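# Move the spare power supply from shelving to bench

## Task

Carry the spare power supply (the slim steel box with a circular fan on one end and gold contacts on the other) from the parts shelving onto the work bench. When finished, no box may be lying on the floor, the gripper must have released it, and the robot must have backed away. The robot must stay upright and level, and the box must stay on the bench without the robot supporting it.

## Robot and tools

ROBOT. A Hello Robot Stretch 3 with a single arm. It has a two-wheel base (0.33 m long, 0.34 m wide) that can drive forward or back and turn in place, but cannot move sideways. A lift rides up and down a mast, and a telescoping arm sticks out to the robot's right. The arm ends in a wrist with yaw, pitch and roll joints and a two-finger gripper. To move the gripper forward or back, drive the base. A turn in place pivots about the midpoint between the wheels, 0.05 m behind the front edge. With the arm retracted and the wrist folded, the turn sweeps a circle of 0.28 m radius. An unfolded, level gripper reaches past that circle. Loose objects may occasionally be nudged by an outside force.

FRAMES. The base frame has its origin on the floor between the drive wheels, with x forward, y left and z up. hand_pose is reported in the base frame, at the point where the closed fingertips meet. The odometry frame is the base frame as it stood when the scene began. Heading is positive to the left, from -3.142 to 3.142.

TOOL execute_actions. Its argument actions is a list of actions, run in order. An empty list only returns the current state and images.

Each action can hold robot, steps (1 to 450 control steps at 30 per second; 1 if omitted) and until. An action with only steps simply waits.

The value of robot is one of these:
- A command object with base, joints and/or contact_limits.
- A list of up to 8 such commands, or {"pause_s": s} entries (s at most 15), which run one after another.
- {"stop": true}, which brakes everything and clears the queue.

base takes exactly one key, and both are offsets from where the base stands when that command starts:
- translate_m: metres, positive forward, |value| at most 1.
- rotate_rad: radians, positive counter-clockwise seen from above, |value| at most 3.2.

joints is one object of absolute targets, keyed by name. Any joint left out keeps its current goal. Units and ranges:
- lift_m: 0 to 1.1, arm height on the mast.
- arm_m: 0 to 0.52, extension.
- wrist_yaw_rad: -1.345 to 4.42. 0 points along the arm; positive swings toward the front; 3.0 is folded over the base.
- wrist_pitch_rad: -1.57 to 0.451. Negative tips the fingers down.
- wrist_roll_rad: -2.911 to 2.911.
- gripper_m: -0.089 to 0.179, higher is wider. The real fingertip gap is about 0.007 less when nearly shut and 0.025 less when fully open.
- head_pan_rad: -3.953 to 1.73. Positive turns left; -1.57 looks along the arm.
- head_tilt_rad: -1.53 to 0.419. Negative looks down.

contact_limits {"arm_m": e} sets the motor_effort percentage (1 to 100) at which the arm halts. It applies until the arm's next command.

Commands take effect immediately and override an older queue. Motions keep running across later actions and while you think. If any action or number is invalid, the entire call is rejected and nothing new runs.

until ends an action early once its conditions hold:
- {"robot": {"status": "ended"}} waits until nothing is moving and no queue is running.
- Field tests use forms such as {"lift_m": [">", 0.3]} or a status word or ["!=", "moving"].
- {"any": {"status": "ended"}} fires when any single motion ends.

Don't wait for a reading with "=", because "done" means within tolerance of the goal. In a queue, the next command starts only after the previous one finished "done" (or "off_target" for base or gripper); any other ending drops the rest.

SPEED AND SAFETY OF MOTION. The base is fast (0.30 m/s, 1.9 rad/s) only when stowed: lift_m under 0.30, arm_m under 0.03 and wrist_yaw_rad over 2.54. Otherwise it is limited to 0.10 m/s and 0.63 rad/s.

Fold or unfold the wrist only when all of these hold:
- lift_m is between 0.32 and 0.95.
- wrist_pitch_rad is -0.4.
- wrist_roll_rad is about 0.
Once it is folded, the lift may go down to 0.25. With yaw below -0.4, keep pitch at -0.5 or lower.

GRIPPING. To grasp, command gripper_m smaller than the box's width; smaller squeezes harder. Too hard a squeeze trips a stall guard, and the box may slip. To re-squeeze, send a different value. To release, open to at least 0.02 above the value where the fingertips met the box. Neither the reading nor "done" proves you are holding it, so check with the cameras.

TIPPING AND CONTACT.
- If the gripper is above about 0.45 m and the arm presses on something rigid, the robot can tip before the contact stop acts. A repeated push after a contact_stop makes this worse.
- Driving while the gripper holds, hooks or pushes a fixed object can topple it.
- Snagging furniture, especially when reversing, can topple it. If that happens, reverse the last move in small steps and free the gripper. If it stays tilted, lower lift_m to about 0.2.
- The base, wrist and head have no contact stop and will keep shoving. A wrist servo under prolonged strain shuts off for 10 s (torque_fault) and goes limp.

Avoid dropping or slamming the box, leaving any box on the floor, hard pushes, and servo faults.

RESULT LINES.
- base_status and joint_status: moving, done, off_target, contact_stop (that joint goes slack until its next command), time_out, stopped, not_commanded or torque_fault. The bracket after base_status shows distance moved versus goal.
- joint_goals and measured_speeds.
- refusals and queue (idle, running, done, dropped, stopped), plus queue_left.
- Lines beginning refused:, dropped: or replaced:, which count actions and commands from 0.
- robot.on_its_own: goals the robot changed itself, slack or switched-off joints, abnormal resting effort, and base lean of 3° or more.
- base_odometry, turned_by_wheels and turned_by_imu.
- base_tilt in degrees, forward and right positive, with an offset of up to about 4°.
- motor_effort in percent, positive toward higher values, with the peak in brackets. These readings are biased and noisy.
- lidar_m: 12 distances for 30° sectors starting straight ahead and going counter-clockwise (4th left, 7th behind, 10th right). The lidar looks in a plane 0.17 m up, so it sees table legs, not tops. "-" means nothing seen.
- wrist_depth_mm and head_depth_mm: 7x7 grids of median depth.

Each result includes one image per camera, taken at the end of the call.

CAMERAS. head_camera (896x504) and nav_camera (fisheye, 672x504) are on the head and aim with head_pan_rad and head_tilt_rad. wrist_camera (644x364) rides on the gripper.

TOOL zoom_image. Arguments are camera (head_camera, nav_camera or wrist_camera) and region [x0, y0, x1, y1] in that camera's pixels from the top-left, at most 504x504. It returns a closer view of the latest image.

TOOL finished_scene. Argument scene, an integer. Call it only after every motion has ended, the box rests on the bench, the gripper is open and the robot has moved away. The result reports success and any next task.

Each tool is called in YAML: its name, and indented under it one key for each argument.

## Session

execute_actions:
  actions: []

Scene clock: 0.00 s.
robot.base_odometry: x=+0.000 y=+0.000 heading=+0.000 (m, m, rad; robot's odometry frame)
robot.turned_by_wheels: +0.000 (rad since the last result)
robot.turned_by_imu: +0.000 (rad since the last result)
robot.base_tilt: forward=+0.6 right=+0.5 (deg)
robot.lidar_m: 1.48 2.20 1.50 1.38 1.40 1.35 2.54 2.23 1.25 1.16 1.17 2.28
robot.head_depth_mm: 1898 2265 2293 2292 2282 1768 2214 / 1882 2224 2229 2252 2263 1606 2149 / 1916 2193 2191 2210 2216 1575 2074 / 1922 2171 2184 2166 2185 2169 2087 / 1934 2129 2152 2134 2170 2135 2153 / 1951 2104 2088 2129 2119 2130 2131 / 1986 2069 2076 2062 2091 2096 2105
robot.base_status: not_commanded
robot.joint_positions: lift_m=+0.397 arm_m=+0.003 wrist_yaw_rad=+3.116 wrist_pitch_rad=-0.609 wrist_roll_rad=+0.018 gripper_m=+0.037 head_pan_rad=+0.000 head_tilt_rad=-0.021
robot.joint_goals: lift_m=+0.397 arm_m=+0.003 wrist_yaw_rad=+3.116 wrist_pitch_rad=-0.609 wrist_roll_rad=+0.018 gripper_m=+0.037 head_pan_rad=+0.000 head_tilt_rad=-0.021
robot.joint_status: lift_m=not_commanded arm_m=not_commanded wrist_yaw_rad=not_commanded wrist_pitch_rad=not_commanded wrist_roll_rad=not_commanded gripper_m=not_commanded head_pan_rad=not_commanded head_tilt_rad=not_commanded
robot.measured_speeds: translate_m=+0.000 rotate_rad=+0.000 lift_m=+0.000 arm_m=+0.000 wrist_yaw_rad=+0.000 wrist_pitch_rad=+0.000 wrist_roll_rad=+0.000 head_pan_rad=+0.000 head_tilt_rad=+0.000
robot: refusals=0 queue=idle queue_left=0
robot.motor_effort: left_wheel=+0 right_wheel=+0 lift_m=+29 arm_m=+1 wrist_yaw_rad=+0 wrist_pitch_rad=+3 wrist_roll_rad=+0 gripper_m=+0 head_pan_rad=+0 head_tilt_rad=+3 (%)
robot.hand_pose: x=-0.0162 y=+0.0485 z=+0.3691 quat_wxyz=(+0.223, +0.683, +0.201, +0.666) (m; robot's base frame)
robot.wrist_depth_mm: - - - - - - - / - - - - - - - / 860 867 900 878 901 902 899 / 734 735 - 746 746 746 760 / 634 645 639 633 652 654 663 / 556 569 - 586 579 567 578 / 503 - - - 498 506 504
pictures: head_camera (sideways: a quarter turn clockwise sets it upright), nav_camera (sideways: a quarter turn counterclockwise sets it upright), wrist_camera
Images, in order (width x height): head_camera 896x504, nav_camera 672x504, wrist_camera 644x364.

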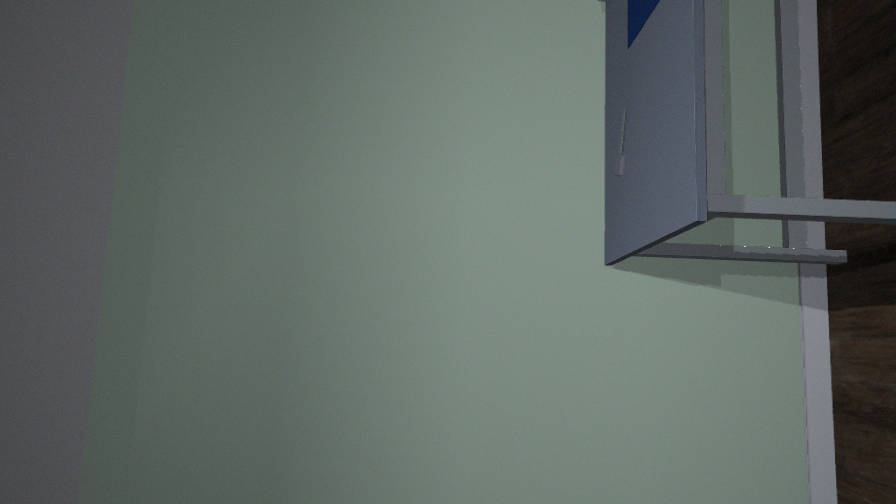

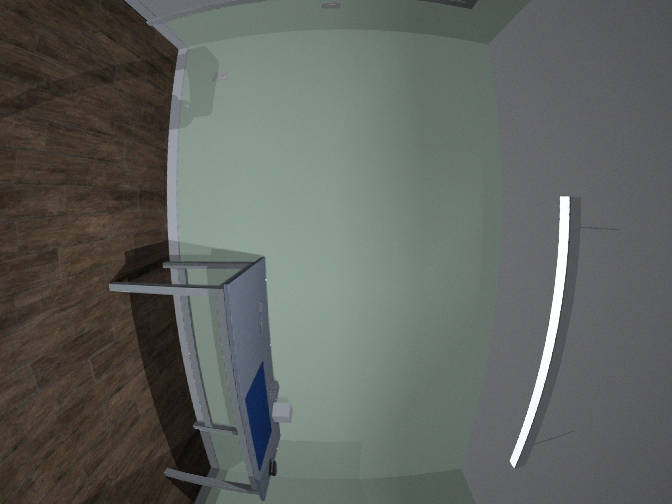

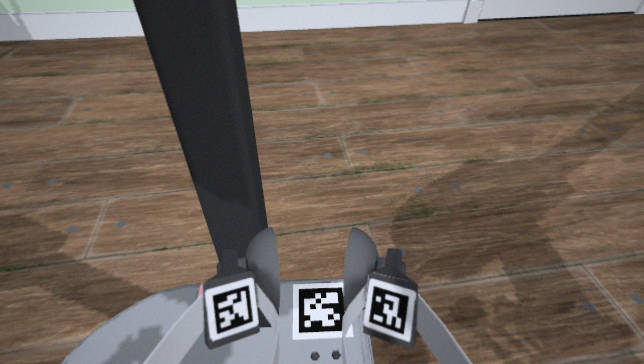

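execute_actions:
  actions:
    - {"robot":{"joints":{"head_pan_rad":-2.6,"head_tilt_rad":-0.2}},"steps":200,"until":{"robot":{"status":"ended"}}}

Scene clock: 8.07 s.
robot.base_odometry: x=+0.000 y=+0.000 heading=+0.000 (m, m, rad; robot's odometry frame)
robot.turned_by_wheels: +0.000 (rad since the last result)
robot.turned_by_imu: +0.000 (rad since the last result)
robot.base_tilt: forward=+0.7 right=+0.5 (deg)
robot.lidar_m: 1.48 2.20 1.50 1.39 1.41 1.35 2.55 2.22 1.24 1.16 1.17 2.27
robot.head_depth_mm: 2219 2283 2366 2397 2528 2313 1728 / 2313 2395 2479 2534 2631 2257 1697 / 2459 2446 2548 2625 2763 2278 1686 / 2539 2561 2701 2729 2579 2255 1694 / 2630 2755 2854 2885 2773 2229 1678 / 2813 2793 2881 2977 2747 2197 1673 / 2881 3014 3076 3212 3240 2169 1655
robot.base_status: not_commanded
robot.joint_positions: lift_m=+0.397 arm_m=+0.003 wrist_yaw_rad=+3.116 wrist_pitch_rad=-0.609 wrist_roll_rad=+0.018 gripper_m=+0.037 head_pan_rad=-2.593 head_tilt_rad=-0.198
robot.joint_goals: lift_m=+0.397 arm_m=+0.003 wrist_yaw_rad=+3.116 wrist_pitch_rad=-0.609 wrist_roll_rad=+0.018 gripper_m=+0.037 head_pan_rad=-2.600 head_tilt_rad=-0.200
robot.joint_status: lift_m=not_commanded arm_m=not_commanded wrist_yaw_rad=not_commanded wrist_pitch_rad=not_commanded wrist_roll_rad=not_commanded gripper_m=not_commanded head_pan_rad=done head_tilt_rad=done
robot.measured_speeds: translate_m=+0.000 rotate_rad=+0.000 lift_m=+0.000 arm_m=+0.000 wrist_yaw_rad=+0.000 wrist_pitch_rad=+0.000 wrist_roll_rad=+0.000 head_pan_rad=+0.000 head_tilt_rad=+0.000
robot: refusals=0 queue=done queue_left=0
robot.motor_effort: left_wheel=+0(1) right_wheel=+0(0) lift_m=+30(29) arm_m=+0(0) wrist_yaw_rad=+1(1) wrist_pitch_rad=+3(3) wrist_roll_rad=+0(0) gripper_m=+0(0) head_pan_rad=-3(43) head_tilt_rad=+0(19) (%)
robot.hand_pose: x=-0.0162 y=+0.0485 z=+0.3691 quat_wxyz=(+0.223, +0.683, +0.201, +0.666) (m; robot's base frame)
robot.wrist_depth_mm: - - - - - - - / - - - - - - - / 856 876 881 877 884 915 912 / 728 743 - 740 738 767 771 / 635 627 626 653 641 644 662 / 551 560 - 588 575 568 567 / 500 - - - 491 511 507
pictures: head_camera (sideways: a quarter turn clockwise sets it upright), nav_camera (sideways: a quarter turn counterclockwise sets it upright), wrist_camera
Images, in order (width x height): head_camera 896x504, nav_camera 672x504, wrist_camera 644x364.

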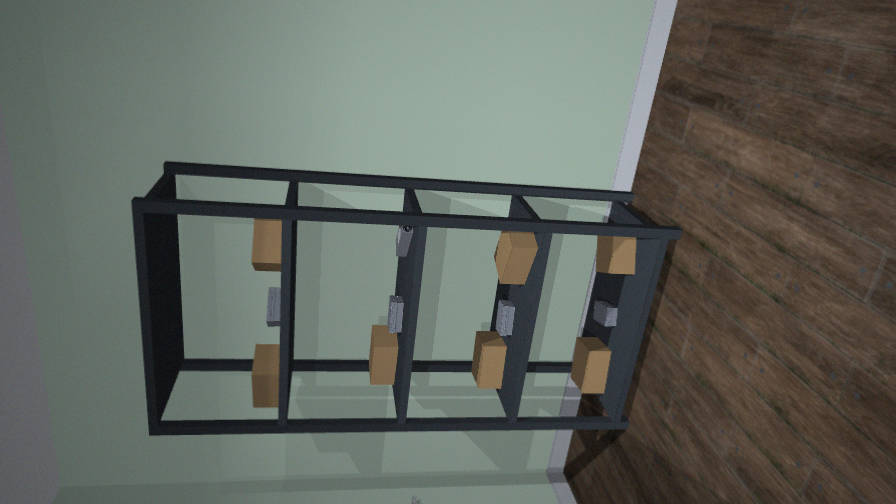

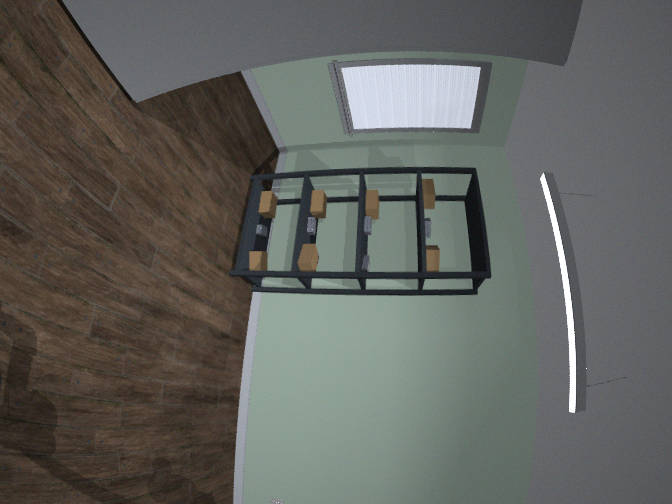

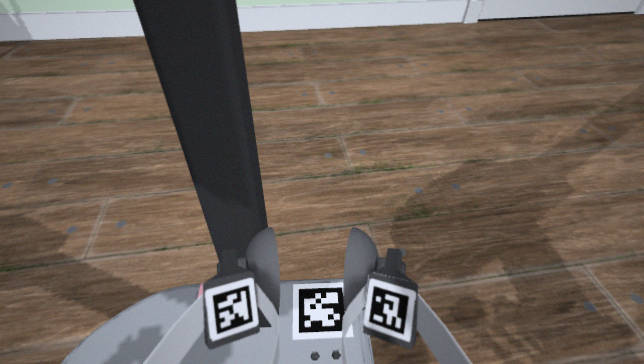

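zoom_image:
  camera: "head_camera"
  region: [350, 190, 470, 290]

Region (350, 190, 470, 290) of head_camera's 896x504 image, scaled by 4.200, with more detail than that image has.

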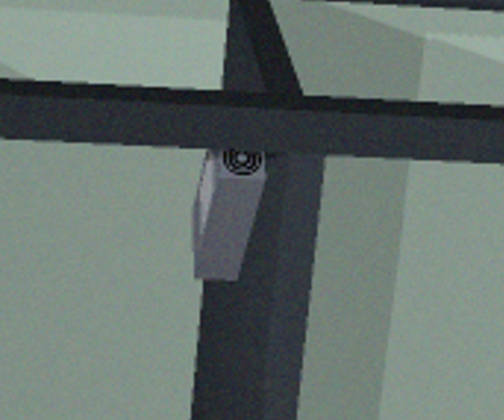

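execute_actions:
  actions:
    - {"robot":[{"joints":{"wrist_pitch_rad":-0.4,"wrist_roll_rad":0}},{"joints":{"lift_m":0.27,"head_pan_rad":-1.57,"head_tilt_rad":-0.4}},{"base":{"rotate_rad":-2.434}},{"base":{"translate_m":1.0}},{"base":{"translate_m":0.7}},{"base":{"rotate_rad":0.968}}],"steps":450,"until":{"robot":{"status":"ended"}}}
    - {"steps":300,"until":{"robot":{"status":"ended"}}}

Scene clock: 54.80 s.
robot.base_odometry: x=-1.292 y=-1.105 heading=-1.466 (m, m, rad; robot's odometry frame)
robot.turned_by_wheels: -1.466 (rad since the last result)
robot.turned_by_imu: -1.485 (rad since the last result)
robot.base_tilt: forward=+0.7 right=+0.6 (deg)
robot.lidar_m: 1.42 1.08 0.78 0.79 3.29 2.43 1.91 1.62 1.17 0.67 0.93 0.96
robot.head_depth_mm: 940 1007 1094 1185 1277 1416 1424 / 544 582 633 689 1276 1414 1417 / 637 988 1073 788 1225 937 905 / 653 1006 1085 786 1249 930 1156 / 672 1008 1085 820 1244 924 1134 / 696 1009 1081 810 1242 1023 1201 / 720 1000 1075 796 1239 978 1176
robot.base_status: done (rotate_rad +0.9679 of +0.9680)
robot.joint_positions: lift_m=+0.270 arm_m=+0.003 wrist_yaw_rad=+3.116 wrist_pitch_rad=-0.420 wrist_roll_rad=+0.006 gripper_m=+0.037 head_pan_rad=-1.577 head_tilt_rad=-0.396
robot.joint_goals: lift_m=+0.270 arm_m=+0.003 wrist_yaw_rad=+3.116 wrist_pitch_rad=-0.400 wrist_roll_rad=+0.000 gripper_m=+0.037 head_pan_rad=-1.570 head_tilt_rad=-0.400
robot.joint_status: lift_m=done arm_m=not_commanded wrist_yaw_rad=not_commanded wrist_pitch_rad=done wrist_roll_rad=done gripper_m=not_commanded head_pan_rad=done head_tilt_rad=done
robot.measured_speeds: translate_m=+0.000 rotate_rad=+0.000 lift_m=+0.000 arm_m=+0.000 wrist_yaw_rad=+0.000 wrist_pitch_rad=+0.000 wrist_roll_rad=+0.000 head_pan_rad=+0.000 head_tilt_rad=+0.000
robot: refusals=0 queue=done queue_left=0
robot.motor_effort: left_wheel=+0(8) right_wheel=+2(7) lift_m=+25(34) arm_m=+0(0) wrist_yaw_rad=+1(1) wrist_pitch_rad=+6(7) wrist_roll_rad=-2(3) gripper_m=+0(1) head_pan_rad=+2(41) head_tilt_rad=-2(22) (%)
robot.hand_pose: x=-0.0155 y=+0.0761 z=+0.2823 quat_wxyz=(+0.157, +0.695, +0.138, +0.688) (m; robot's base frame)
robot.wrist_depth_mm: - - - - 758 764 763 / - - - - 834 832 856 / 925 964 - 998 896 905 910 / 713 730 748 740 755 766 781 / 587 598 - 608 621 621 626 / 500 519 - 524 518 518 522 / - - - - 430 444 446
pictures: head_camera (sideways: a quarter turn clockwise sets it upright), nav_camera (sideways: a quarter turn counterclockwise sets it upright), wrist_camera
Images, in order (width x height): head_camera 896x504, nav_camera 672x504, wrist_camera 644x364.

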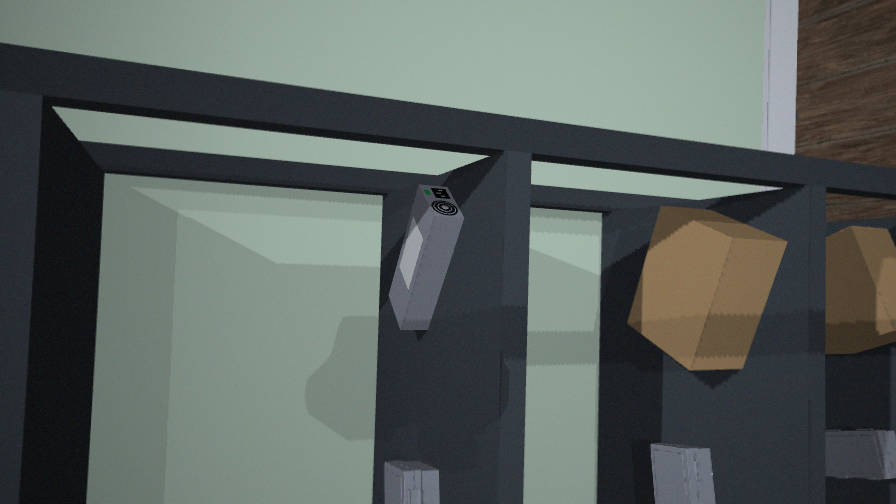

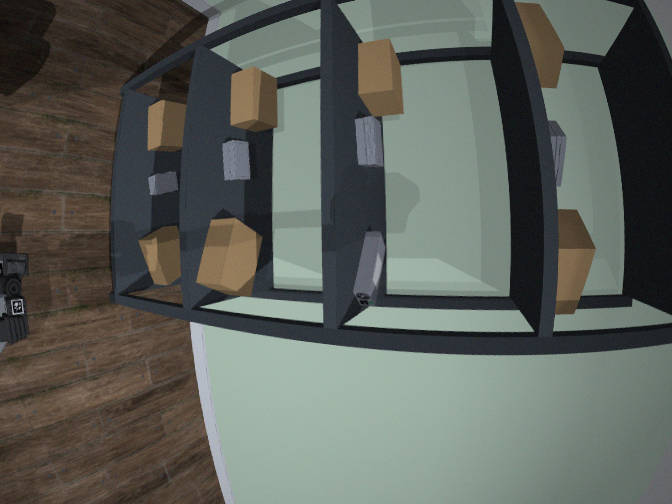

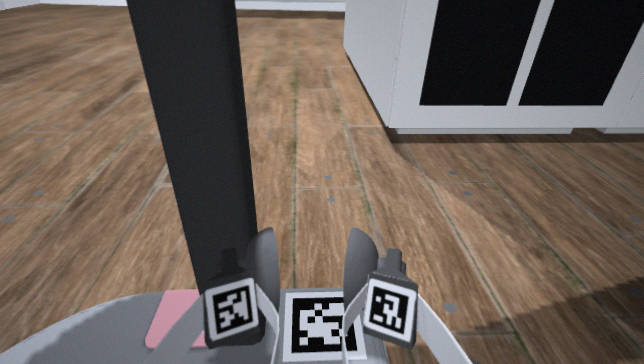

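execute_actions:
  actions:
    - {"robot":[{"joints":{"lift_m":0.93,"arm_m":0.2,"gripper_m":0.175}},{"joints":{"wrist_yaw_rad":4.05}},{"joints":{"lift_m":1.09,"wrist_pitch_rad":-0.55,"arm_m":0.12},"base":{"rotate_rad":-0.97}},{"base":{"translate_m":0.266}},{"base":{"rotate_rad":0.97},"joints":{"head_pan_rad":-1.7,"head_tilt_rad":-0.5}}],"steps":450,"until":{"robot":{"status":"ended"}}}
    - {"steps":300,"until":{"robot":{"status":"ended"}}}

Scene clock: 135.40 s.
robot.base_odometry: x=-1.494 y=-1.278 heading=-1.466 (m, m, rad; robot's odometry frame)
robot.turned_by_wheels: +0.000 (rad since the last result)
robot.turned_by_imu: +0.001 (rad since the last result)
robot.base_tilt: forward=+0.6 right=+0.5 (deg)
robot.lidar_m: 1.28 1.32 1.01 0.98 3.50 2.15 2.07 1.30 0.52 0.56 0.66 0.71
robot.head_depth_mm: 766 - 940 - - 632 1240 / 740 - 889 784 - 1371 741 / 735 - 900 654 - 793 735 / 749 - - - - 816 752 / 739 - - 580 519 929 770 / 731 792 - - 514 920 768 / 722 781 - 580 510 920 763
robot.base_status: done (rotate_rad +0.9699 of +0.9700)
robot.joint_positions: lift_m=+1.090 arm_m=+0.120 wrist_yaw_rad=+4.047 wrist_pitch_rad=-0.561 wrist_roll_rad=+0.006 gripper_m=+0.175 head_pan_rad=-1.693 head_tilt_rad=-0.494
robot.joint_goals: lift_m=+1.090 arm_m=+0.120 wrist_yaw_rad=+4.050 wrist_pitch_rad=-0.550 wrist_roll_rad=+0.000 gripper_m=+0.175 head_pan_rad=-1.700 head_tilt_rad=-0.500
robot.joint_status: lift_m=done arm_m=done wrist_yaw_rad=done wrist_pitch_rad=done wrist_roll_rad=done gripper_m=done head_pan_rad=done head_tilt_rad=done
robot.measured_speeds: translate_m=+0.000 rotate_rad=+0.000 lift_m=+0.000 arm_m=+0.000 wrist_yaw_rad=+0.000 wrist_pitch_rad=+0.000 wrist_roll_rad=+0.000 head_pan_rad=+0.000 head_tilt_rad=+0.000
robot: refusals=0 queue=done queue_left=0
robot.motor_effort: left_wheel=-1(5) right_wheel=+1(5) lift_m=+33(37) arm_m=-3(0) wrist_yaw_rad=+3(4) wrist_pitch_rad=+3(5) wrist_roll_rad=-2(2) gripper_m=+0(91) head_pan_rad=-3(16) head_tilt_rad=-3(17) (%)
robot.hand_pose: x=-0.1819 y=-0.1392 z=+1.0717 quat_wxyz=(-0.120, +0.527, +0.474, +0.696) (m; robot's base frame)
robot.wrist_depth_mm: - - - - - - - / - - - - - - - / - - - - - - - / - - - - - - - / - - - - - - - / - - - - - - - / - - - - - - -
pictures: head_camera (sideways: a quarter turn clockwise sets it upright), nav_camera (sideways: a quarter turn counterclockwise sets it upright), wrist_camera
Images, in order (width x height): head_camera 896x504, nav_camera 672x504, wrist_camera 644x364.

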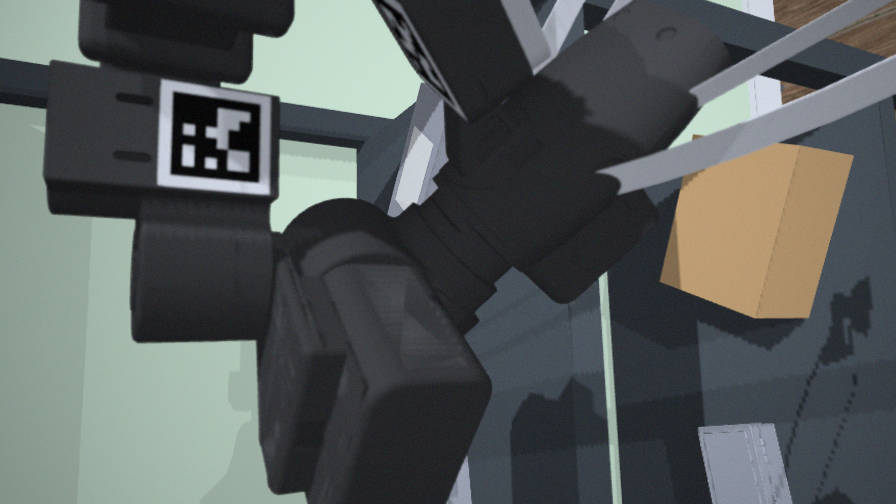

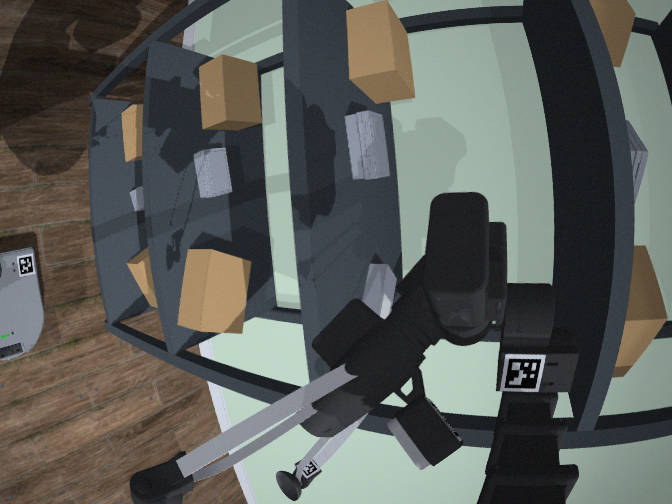

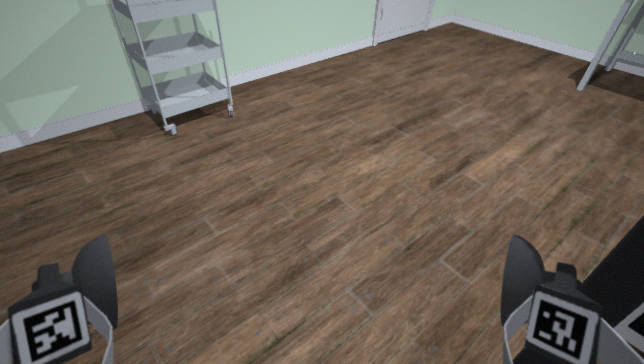

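execute_actions:
  actions:
    - {"robot":[{"joints":{"lift_m":1.1,"wrist_pitch_rad":-0.68,"gripper_m":0.06}},{"joints":{"arm_m":0.5},"contact_limits":{"arm_m":15}},{"joints":{"gripper_m":0.17}}],"steps":450,"until":{"robot":{"status":"ended"}}}

Scene clock: 163.13 s.
robot.base_odometry: x=-1.494 y=-1.278 heading=-1.466 (m, m, rad; robot's odometry frame)
robot.turned_by_wheels: +0.000 (rad since the last result)
robot.turned_by_imu: +0.000 (rad since the last result)
robot.base_tilt: forward=+0.6 right=+0.6 (deg)
robot.lidar_m: 1.28 1.33 1.01 0.98 3.51 2.15 2.08 1.30 0.52 0.56 0.66 0.70
robot.head_depth_mm: - - 931 1018 554 634 1239 / 739 802 886 611 553 1300 761 / 739 835 889 625 547 820 730 / 739 805 891 627 521 811 747 / 731 - 882 656 517 924 764 / 728 799 857 648 514 925 766 / 722 782 844 596 508 917 762
robot.base_status: done (rotate_rad +0.9699 of +0.9700)
robot.joint_positions: lift_m=+1.100 arm_m=+0.500 wrist_yaw_rad=+4.047 wrist_pitch_rad=-0.690 wrist_roll_rad=+0.006 gripper_m=+0.170 head_pan_rad=-1.693 head_tilt_rad=-0.494
robot.joint_goals: lift_m=+1.100 arm_m=+0.500 wrist_yaw_rad=+4.050 wrist_pitch_rad=-0.680 wrist_roll_rad=+0.000 gripper_m=+0.170 head_pan_rad=-1.700 head_tilt_rad=-0.500
robot.joint_status: lift_m=done arm_m=done wrist_yaw_rad=done wrist_pitch_rad=done wrist_roll_rad=done gripper_m=done head_pan_rad=done head_tilt_rad=done
robot.measured_speeds: translate_m=+0.000 rotate_rad=+0.000 lift_m=+0.000 arm_m=+0.000 wrist_yaw_rad=+0.000 wrist_pitch_rad=+0.000 wrist_roll_rad=+0.000 head_pan_rad=+0.000 head_tilt_rad=+0.000
robot: refusals=0 queue=done queue_left=0
robot.motor_effort: left_wheel=-1(1) right_wheel=+1(2) lift_m=+33(32) arm_m=+4(7) wrist_yaw_rad=+3(3) wrist_pitch_rad=+3(4) wrist_roll_rad=-2(2) gripper_m=+0(92) head_pan_rad=-3(3) head_tilt_rad=-3(3) (%)
robot.contact_limits: arm_m 15 (drawing in: default 19, maximum 31; extending or still: default 27, maximum 44)
robot.hand_pose: x=-0.1648 y=-0.5319 z=+1.0569 quat_wxyz=(-0.075, +0.495, +0.506, +0.702) (m; robot's base frame)
robot.wrist_depth_mm: - - - - - - - / - - - - - - - / - - - - - - - / - - - 283 - - - / - - 248 249 - - - / 965 176 184 222 223 - - / - 159 167 200 203 200 -
pictures: head_camera (sideways: a quarter turn clockwise sets it upright), nav_camera (sideways: a quarter turn counterclockwise sets it upright), wrist_camera
Images, in order (width x height): head_camera 896x504, nav_camera 672x504, wrist_camera 644x364.

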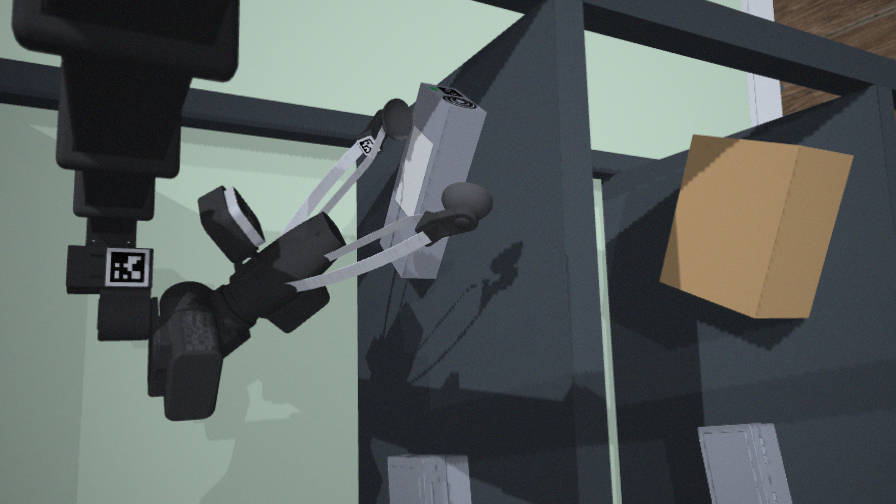

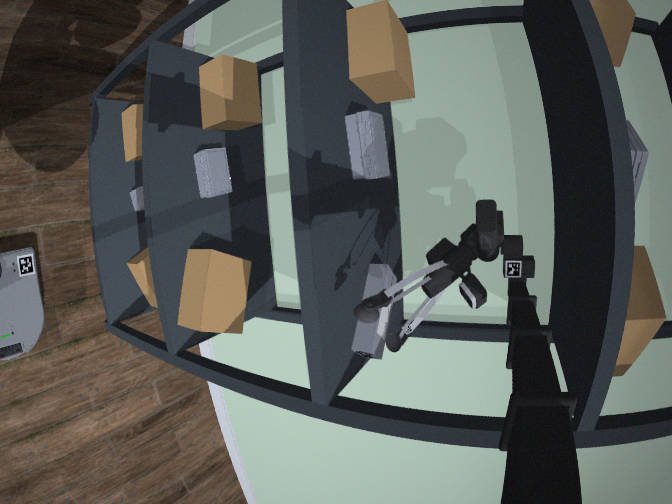

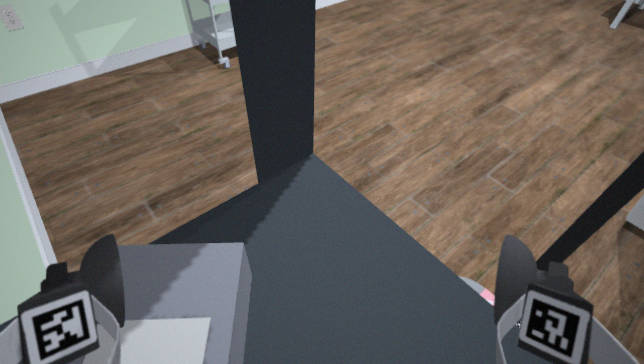

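execute_actions:
  actions:
    - {"robot":[{"joints":{"wrist_pitch_rad":-0.42,"wrist_yaw_rad":4.2},"base":{"translate_m":0.155}},{"base":{"rotate_rad":0.4}},{"base":{"translate_m":-0.165}},{"base":{"rotate_rad":-0.4}},{"joints":{"wrist_pitch_rad":-0.7}}],"steps":450,"until":{"robot":{"status":"ended"}}}

Scene clock: 214.77 s.
robot.base_odometry: x=-1.558 y=-1.287 heading=-1.466 (m, m, rad; robot's odometry frame)
robot.turned_by_wheels: +0.000 (rad since the last result)
robot.turned_by_imu: +0.000 (rad since the last result)
robot.base_tilt: forward=+0.6 right=+0.6 (deg)
robot.lidar_m: 1.28 1.32 1.08 1.04 3.55 2.15 2.09 1.21 0.46 0.50 0.60 0.67
robot.head_depth_mm: - - 862 942 494 1208 626 / 688 759 812 584 489 1190 758 / 688 768 835 604 485 790 691 / 680 749 838 609 482 786 705 / 679 - 825 655 479 903 734 / 676 739 802 646 475 871 766 / 669 725 794 582 470 866 745
robot.base_status: done (rotate_rad -0.3999 of -0.4000)
robot.joint_positions: lift_m=+1.100 arm_m=+0.500 wrist_yaw_rad=+4.197 wrist_pitch_rad=-0.708 wrist_roll_rad=+0.006 gripper_m=+0.170 head_pan_rad=-1.693 head_tilt_rad=-0.494
robot.joint_goals: lift_m=+1.100 arm_m=+0.500 wrist_yaw_rad=+4.200 wrist_pitch_rad=-0.700 wrist_roll_rad=+0.000 gripper_m=+0.170 head_pan_rad=-1.700 head_tilt_rad=-0.500
robot.joint_status: lift_m=done arm_m=done wrist_yaw_rad=done wrist_pitch_rad=done wrist_roll_rad=done gripper_m=done head_pan_rad=done head_tilt_rad=done
robot.measured_speeds: translate_m=+0.000 rotate_rad=+0.000 lift_m=+0.000 arm_m=+0.000 wrist_yaw_rad=+0.000 wrist_pitch_rad=+0.000 wrist_roll_rad=+0.000 head_pan_rad=+0.000 head_tilt_rad=+0.000
robot: refusals=0 queue=done queue_left=0
robot.motor_effort: left_wheel=+1(5) right_wheel=-1(7) lift_m=+33(33) arm_m=+3(4) wrist_yaw_rad=+3(3) wrist_pitch_rad=+3(6) wrist_roll_rad=-2(2) gripper_m=+0(1) head_pan_rad=-4(3) head_tilt_rad=-3(2) (%)
robot.contact_limits: arm_m 15 (drawing in: default 19, maximum 31; extending or still: default 27, maximum 44)
robot.hand_pose: x=-0.1770 y=-0.5563 z=+1.0535 quat_wxyz=(-0.120, +0.451, +0.546, +0.696) (m; robot's base frame)
robot.wrist_depth_mm: - - - - 255 - - / - - - - 291 - - / 971 - - - 314 - - / 831 - - 222 278 - - / 707 - 240 195 239 249 - / - 216 210 176 215 221 225 / - 194 164 159 196 198 207
pictures: head_camera (sideways: a quarter turn clockwise sets it upright), nav_camera (sideways: a quarter turn counterclockwise sets it upright), wrist_camera
Images, in order (width x height): head_camera 896x504, nav_camera 672x504, wrist_camera 644x364.

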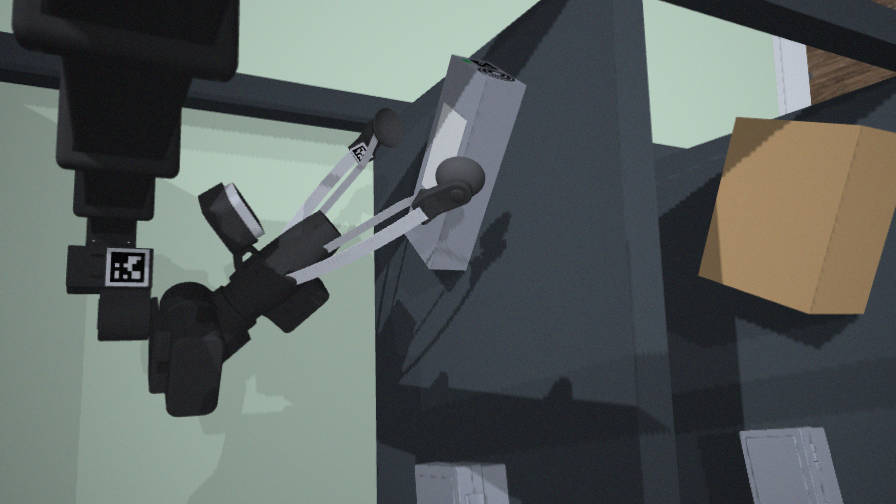

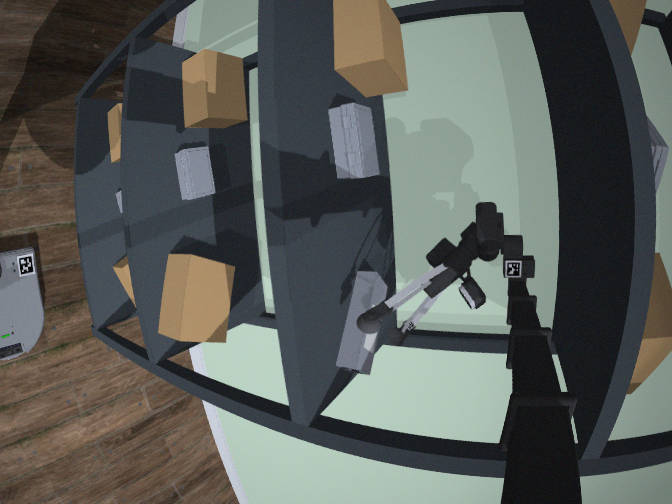

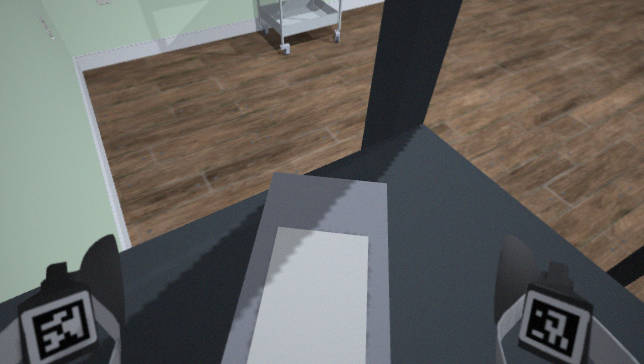

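execute_actions:
  actions:
    - {"robot":[{"joints":{"wrist_yaw_rad":4.1,"arm_m":0.52}},{"joints":{"wrist_pitch_rad":-0.8}},{"joints":{"lift_m":1.082}}],"steps":300,"until":{"robot":{"status":"ended"}}}

Scene clock: 225.53 s.
robot.base_odometry: x=-1.558 y=-1.287 heading=-1.466 (m, m, rad; robot's odometry frame)
robot.turned_by_wheels: +0.000 (rad since the last result)
robot.turned_by_imu: +0.000 (rad since the last result)
robot.base_tilt: forward=+0.7 right=+0.6 (deg)
robot.lidar_m: 1.28 1.32 1.08 1.04 3.53 2.15 2.09 1.21 0.47 0.50 0.60 0.66
robot.head_depth_mm: 699 - 879 942 493 1210 626 / 699 - 819 586 489 1186 760 / 696 784 833 581 485 792 690 / 687 765 841 624 481 787 706 / 680 - 831 652 477 900 731 / 674 721 802 646 475 868 765 / 670 725 792 582 470 862 744
robot.base_status: done (rotate_rad -0.3999 of -0.4000)
robot.joint_positions: lift_m=+1.082 arm_m=+0.520 wrist_yaw_rad=+4.103 wrist_pitch_rad=-0.807 wrist_roll_rad=+0.006 gripper_m=+0.170 head_pan_rad=-1.693 head_tilt_rad=-0.494
robot.joint_goals: lift_m=+1.082 arm_m=+0.520 wrist_yaw_rad=+4.100 wrist_pitch_rad=-0.800 wrist_roll_rad=+0.000 gripper_m=+0.170 head_pan_rad=-1.700 head_tilt_rad=-0.500
robot.joint_status: lift_m=done arm_m=done wrist_yaw_rad=done wrist_pitch_rad=done wrist_roll_rad=done gripper_m=done head_pan_rad=done head_tilt_rad=done
robot.measured_speeds: translate_m=+0.000 rotate_rad=+0.000 lift_m=+0.000 arm_m=+0.000 wrist_yaw_rad=+0.000 wrist_pitch_rad=+0.000 wrist_roll_rad=+0.000 head_pan_rad=+0.000 head_tilt_rad=+0.000
robot: refusals=0 queue=done queue_left=0
robot.motor_effort: left_wheel=+2(1) right_wheel=-1(1) lift_m=+25(32) arm_m=+4(4) wrist_yaw_rad=-4(4) wrist_pitch_rad=+2(2) wrist_roll_rad=-2(2) gripper_m=+0(0) head_pan_rad=-3(2) head_tilt_rad=-2(3) (%)
robot.hand_pose: x=-0.1523 y=-0.5730 z=+1.0192 quat_wxyz=(-0.053, +0.450, +0.547, +0.704) (m; robot's base frame)
robot.wrist_depth_mm: - - - - 302 - - / - - - - 285 - - / - - 238 191 249 252 - / 845 217 214 171 218 226 227 / 194 196 190 155 198 204 204 / - 179 145 140 178 184 186 / - 165 131 129 163 168 175
pictures: head_camera (sideways: a quarter turn clockwise sets it upright), nav_camera (sideways: a quarter turn counterclockwise sets it upright), wrist_camera
Images, in order (width x height): head_camera 896x504, nav_camera 672x504, wrist_camera 644x364.

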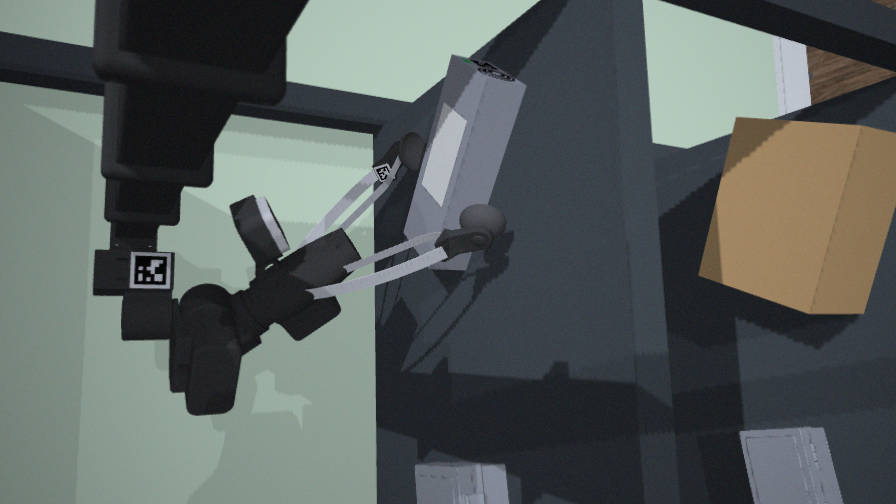

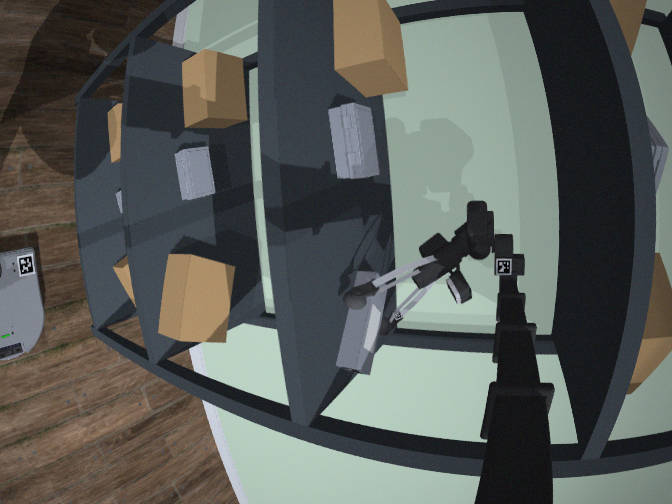

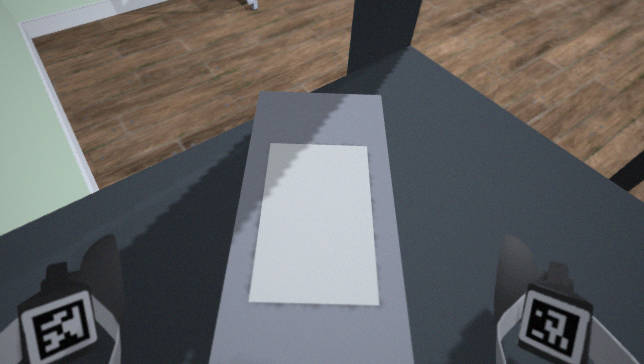

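execute_actions:
  actions:
    - {"robot":{"joints":{"lift_m":1.08}},"steps":100,"until":{"robot":{"status":"ended"}}}
    - {"robot":[{"joints":{"gripper_m":0.03}},{"joints":{"lift_m":1.1}}],"steps":300,"until":{"robot":{"status":"ended"}}}
    - {"robot":{"joints":{"wrist_pitch_rad":-0.72}},"steps":100,"until":{"robot":{"status":"ended"}}}
    - {"steps":30}

Scene clock: 261.90 s.
robot.base_odometry: x=-1.558 y=-1.287 heading=-1.466 (m, m, rad; robot's odometry frame)
robot.turned_by_wheels: +0.000 (rad since the last result)
robot.turned_by_imu: +0.000 (rad since the last result)
robot.base_tilt: forward=+0.7 right=+0.5 (deg)
robot.lidar_m: 1.27 1.32 1.08 1.04 3.54 2.16 2.09 1.21 0.47 0.50 0.60 0.67
robot.head_depth_mm: - - 860 940 492 1205 626 / 688 767 814 578 487 1191 757 / 686 773 827 575 484 794 693 / 681 748 833 600 481 787 706 / 675 - 826 651 478 901 731 / 673 736 802 646 474 869 765 / 666 724 790 582 472 867 744
robot.base_status: done (rotate_rad -0.3999 of -0.4000)
robot.joint_positions: lift_m=+1.100 arm_m=+0.520 wrist_yaw_rad=+4.101 wrist_pitch_rad=-0.782 wrist_roll_rad=+0.006 gripper_m=+0.031 head_pan_rad=-1.693 head_tilt_rad=-0.494
robot.joint_goals: lift_m=+1.100 arm_m=+0.520 wrist_yaw_rad=+4.100 wrist_pitch_rad=-0.720 wrist_roll_rad=+0.000 gripper_m=+0.030 head_pan_rad=-1.700 head_tilt_rad=-0.500
robot.joint_status: lift_m=done arm_m=done wrist_yaw_rad=done wrist_pitch_rad=off_target wrist_roll_rad=done gripper_m=done head_pan_rad=done head_tilt_rad=done
robot.measured_speeds: translate_m=+0.000 rotate_rad=+0.000 lift_m=+0.000 arm_m=+0.000 wrist_yaw_rad=+0.000 wrist_pitch_rad=+0.000 wrist_roll_rad=+0.000 head_pan_rad=+0.000 head_tilt_rad=+0.000
robot: refusals=0 queue=dropped queue_left=0
robot.motor_effort: left_wheel=+2(3) right_wheel=-1(3) lift_m=+38(39) arm_m=+3(3) wrist_yaw_rad=-1(5) wrist_pitch_rad=+18(20) wrist_roll_rad=-2(2) gripper_m=-21(99) head_pan_rad=-3(4) head_tilt_rad=-3(3) (%)
robot.hand_pose: x=-0.1563 y=-0.5698 z=+1.0407 quat_wxyz=(-0.061, +0.457, +0.541, +0.703) (m; robot's base frame)
robot.wrist_depth_mm: - - - - 298 - - / - - - - 324 - - / - - - 223 285 - - / 961 - 241 186 251 254 - / 672 221 168 159 222 229 230 / 198 201 139 140 140 206 208 / 182 181 124 124 127 189 191
pictures: head_camera (sideways: a quarter turn clockwise sets it upright), nav_camera (sideways: a quarter turn counterclockwise sets it upright), wrist_camera
Images, in order (width x height): head_camera 896x504, nav_camera 672x504, wrist_camera 644x364.

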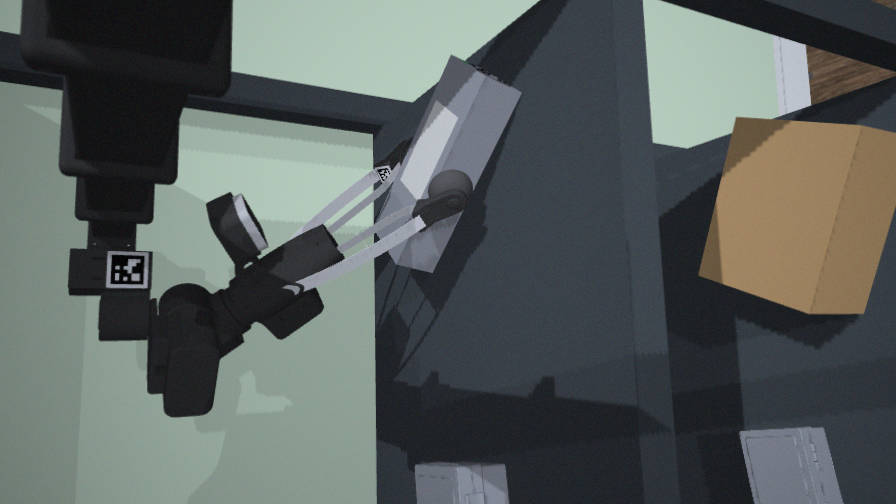

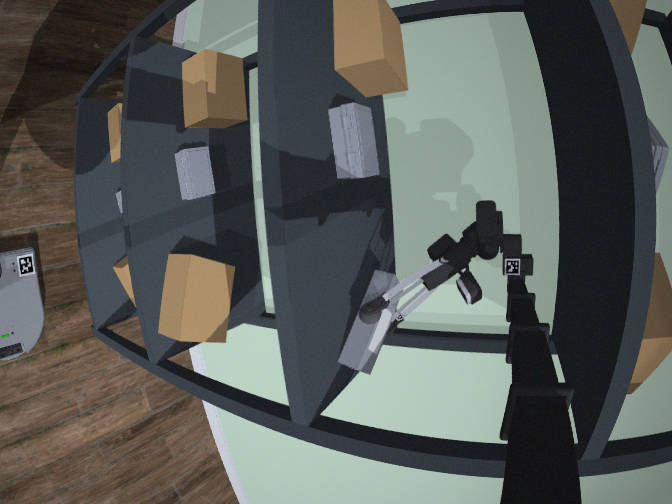

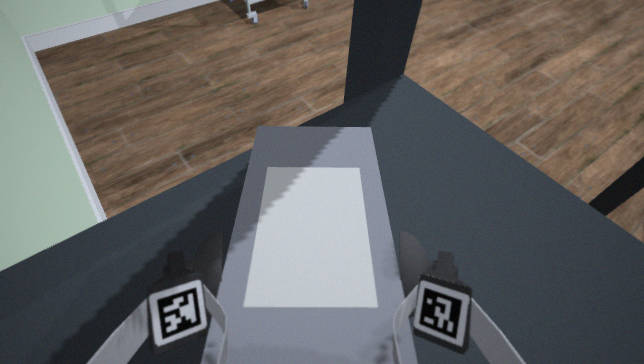

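execute_actions:
  actions:
    - {"robot":{"joints":{"wrist_pitch_rad":-0.80,"lift_m":1.08}},"steps":200,"until":{"robot":{"status":"ended"}}}
    - {"robot":{"joints":{"gripper_m":0.16}},"steps":200,"until":{"robot":{"status":"ended"}}}
    - {"robot":{"base":{"translate_m":-0.012},"joints":{"arm_m":0.512}},"steps":200,"until":{"robot":{"status":"ended"}}}

Scene clock: 273.40 s.
robot.base_odometry: x=-1.559 y=-1.275 heading=-1.466 (m, m, rad; robot's odometry frame)
robot.turned_by_wheels: +0.000 (rad since the last result)
robot.turned_by_imu: +0.000 (rad since the last result)
robot.base_tilt: forward=+0.6 right=+0.6 (deg)
robot.lidar_m: 1.29 1.34 1.08 1.04 3.52 2.14 2.08 1.21 0.46 0.50 0.61 0.68
robot.head_depth_mm: 709 - 879 955 492 1182 619 / 688 - 823 587 489 1204 822 / 696 782 836 581 485 910 686 / 684 763 - 608 481 792 704 / 684 - 826 655 478 899 728 / 676 720 798 647 474 873 766 / 668 723 792 609 470 864 747
robot.base_status: done (translate_m -0.0120 of -0.0120)
robot.joint_positions: lift_m=+1.080 arm_m=+0.512 wrist_yaw_rad=+4.100 wrist_pitch_rad=-0.812 wrist_roll_rad=+0.006 gripper_m=+0.160 head_pan_rad=-1.693 head_tilt_rad=-0.494
robot.joint_goals: lift_m=+1.080 arm_m=+0.512 wrist_yaw_rad=+4.100 wrist_pitch_rad=-0.800 wrist_roll_rad=+0.000 gripper_m=+0.160 head_pan_rad=-1.700 head_tilt_rad=-0.500
robot.joint_status: lift_m=done arm_m=done wrist_yaw_rad=done wrist_pitch_rad=done wrist_roll_rad=done gripper_m=done head_pan_rad=done head_tilt_rad=done
robot.measured_speeds: translate_m=+0.000 rotate_rad=+0.000 lift_m=+0.000 arm_m=+0.000 wrist_yaw_rad=+0.000 wrist_pitch_rad=+0.000 wrist_roll_rad=+0.000 head_pan_rad=+0.000 head_tilt_rad=+0.000
robot: refusals=0 queue=done queue_left=0
robot.motor_effort: left_wheel=+1(5) right_wheel=-1(10) lift_m=+25(39) arm_m=-2(3) wrist_yaw_rad=-1(1) wrist_pitch_rad=+4(19) wrist_roll_rad=-2(2) gripper_m=+0(92) head_pan_rad=-4(3) head_tilt_rad=-3(2) (%)
robot.hand_pose: x=-0.1512 y=-0.5659 z=+1.0164 quat_wxyz=(-0.050, +0.449, +0.548, +0.704) (m; robot's base frame)
robot.wrist_depth_mm: - - - - 287 - - / - - - - 279 - - / - - - 187 245 248 - / 895 - 206 167 215 221 223 / 191 194 157 151 195 200 201 / 177 176 142 138 175 182 183 / - 162 128 127 161 164 171
pictures: head_camera (sideways: a quarter turn clockwise sets it upright), nav_camera (sideways: a quarter turn counterclockwise sets it upright), wrist_camera
Images, in order (width x height): head_camera 896x504, nav_camera 672x504, wrist_camera 644x364.

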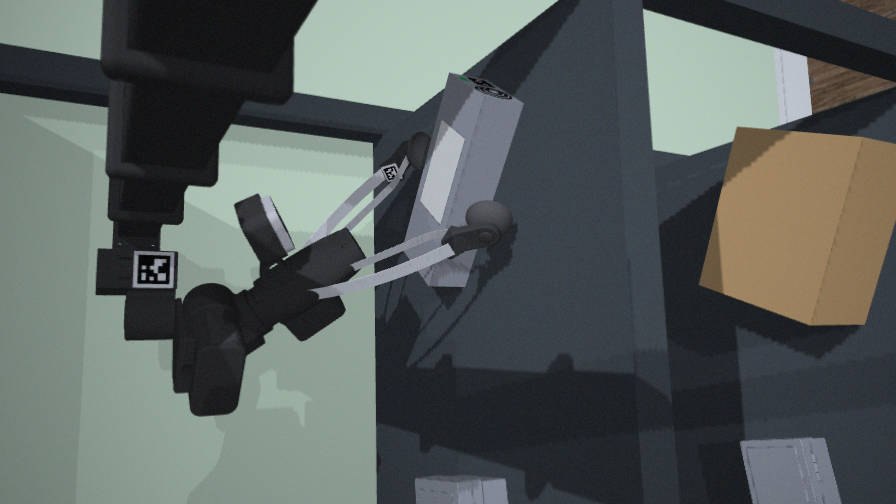

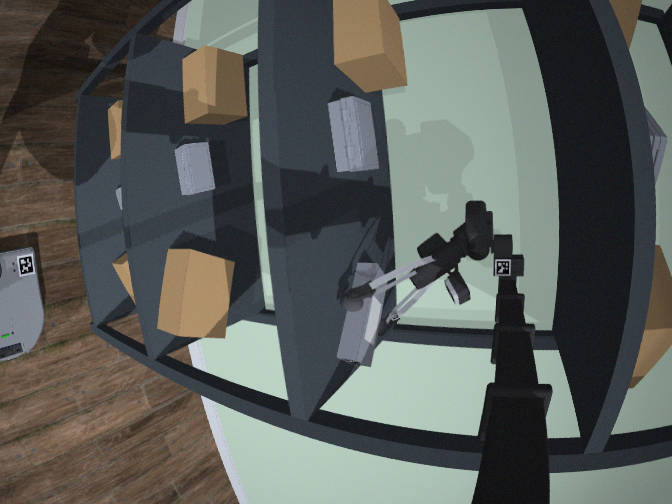

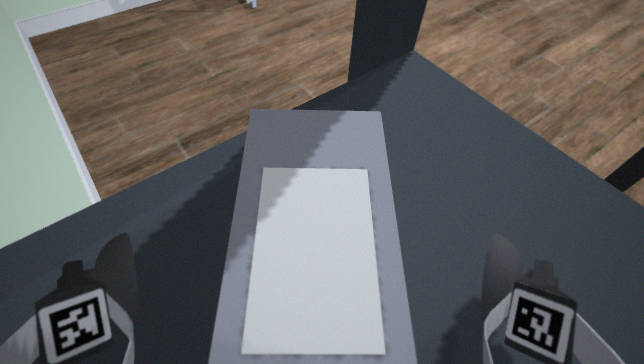

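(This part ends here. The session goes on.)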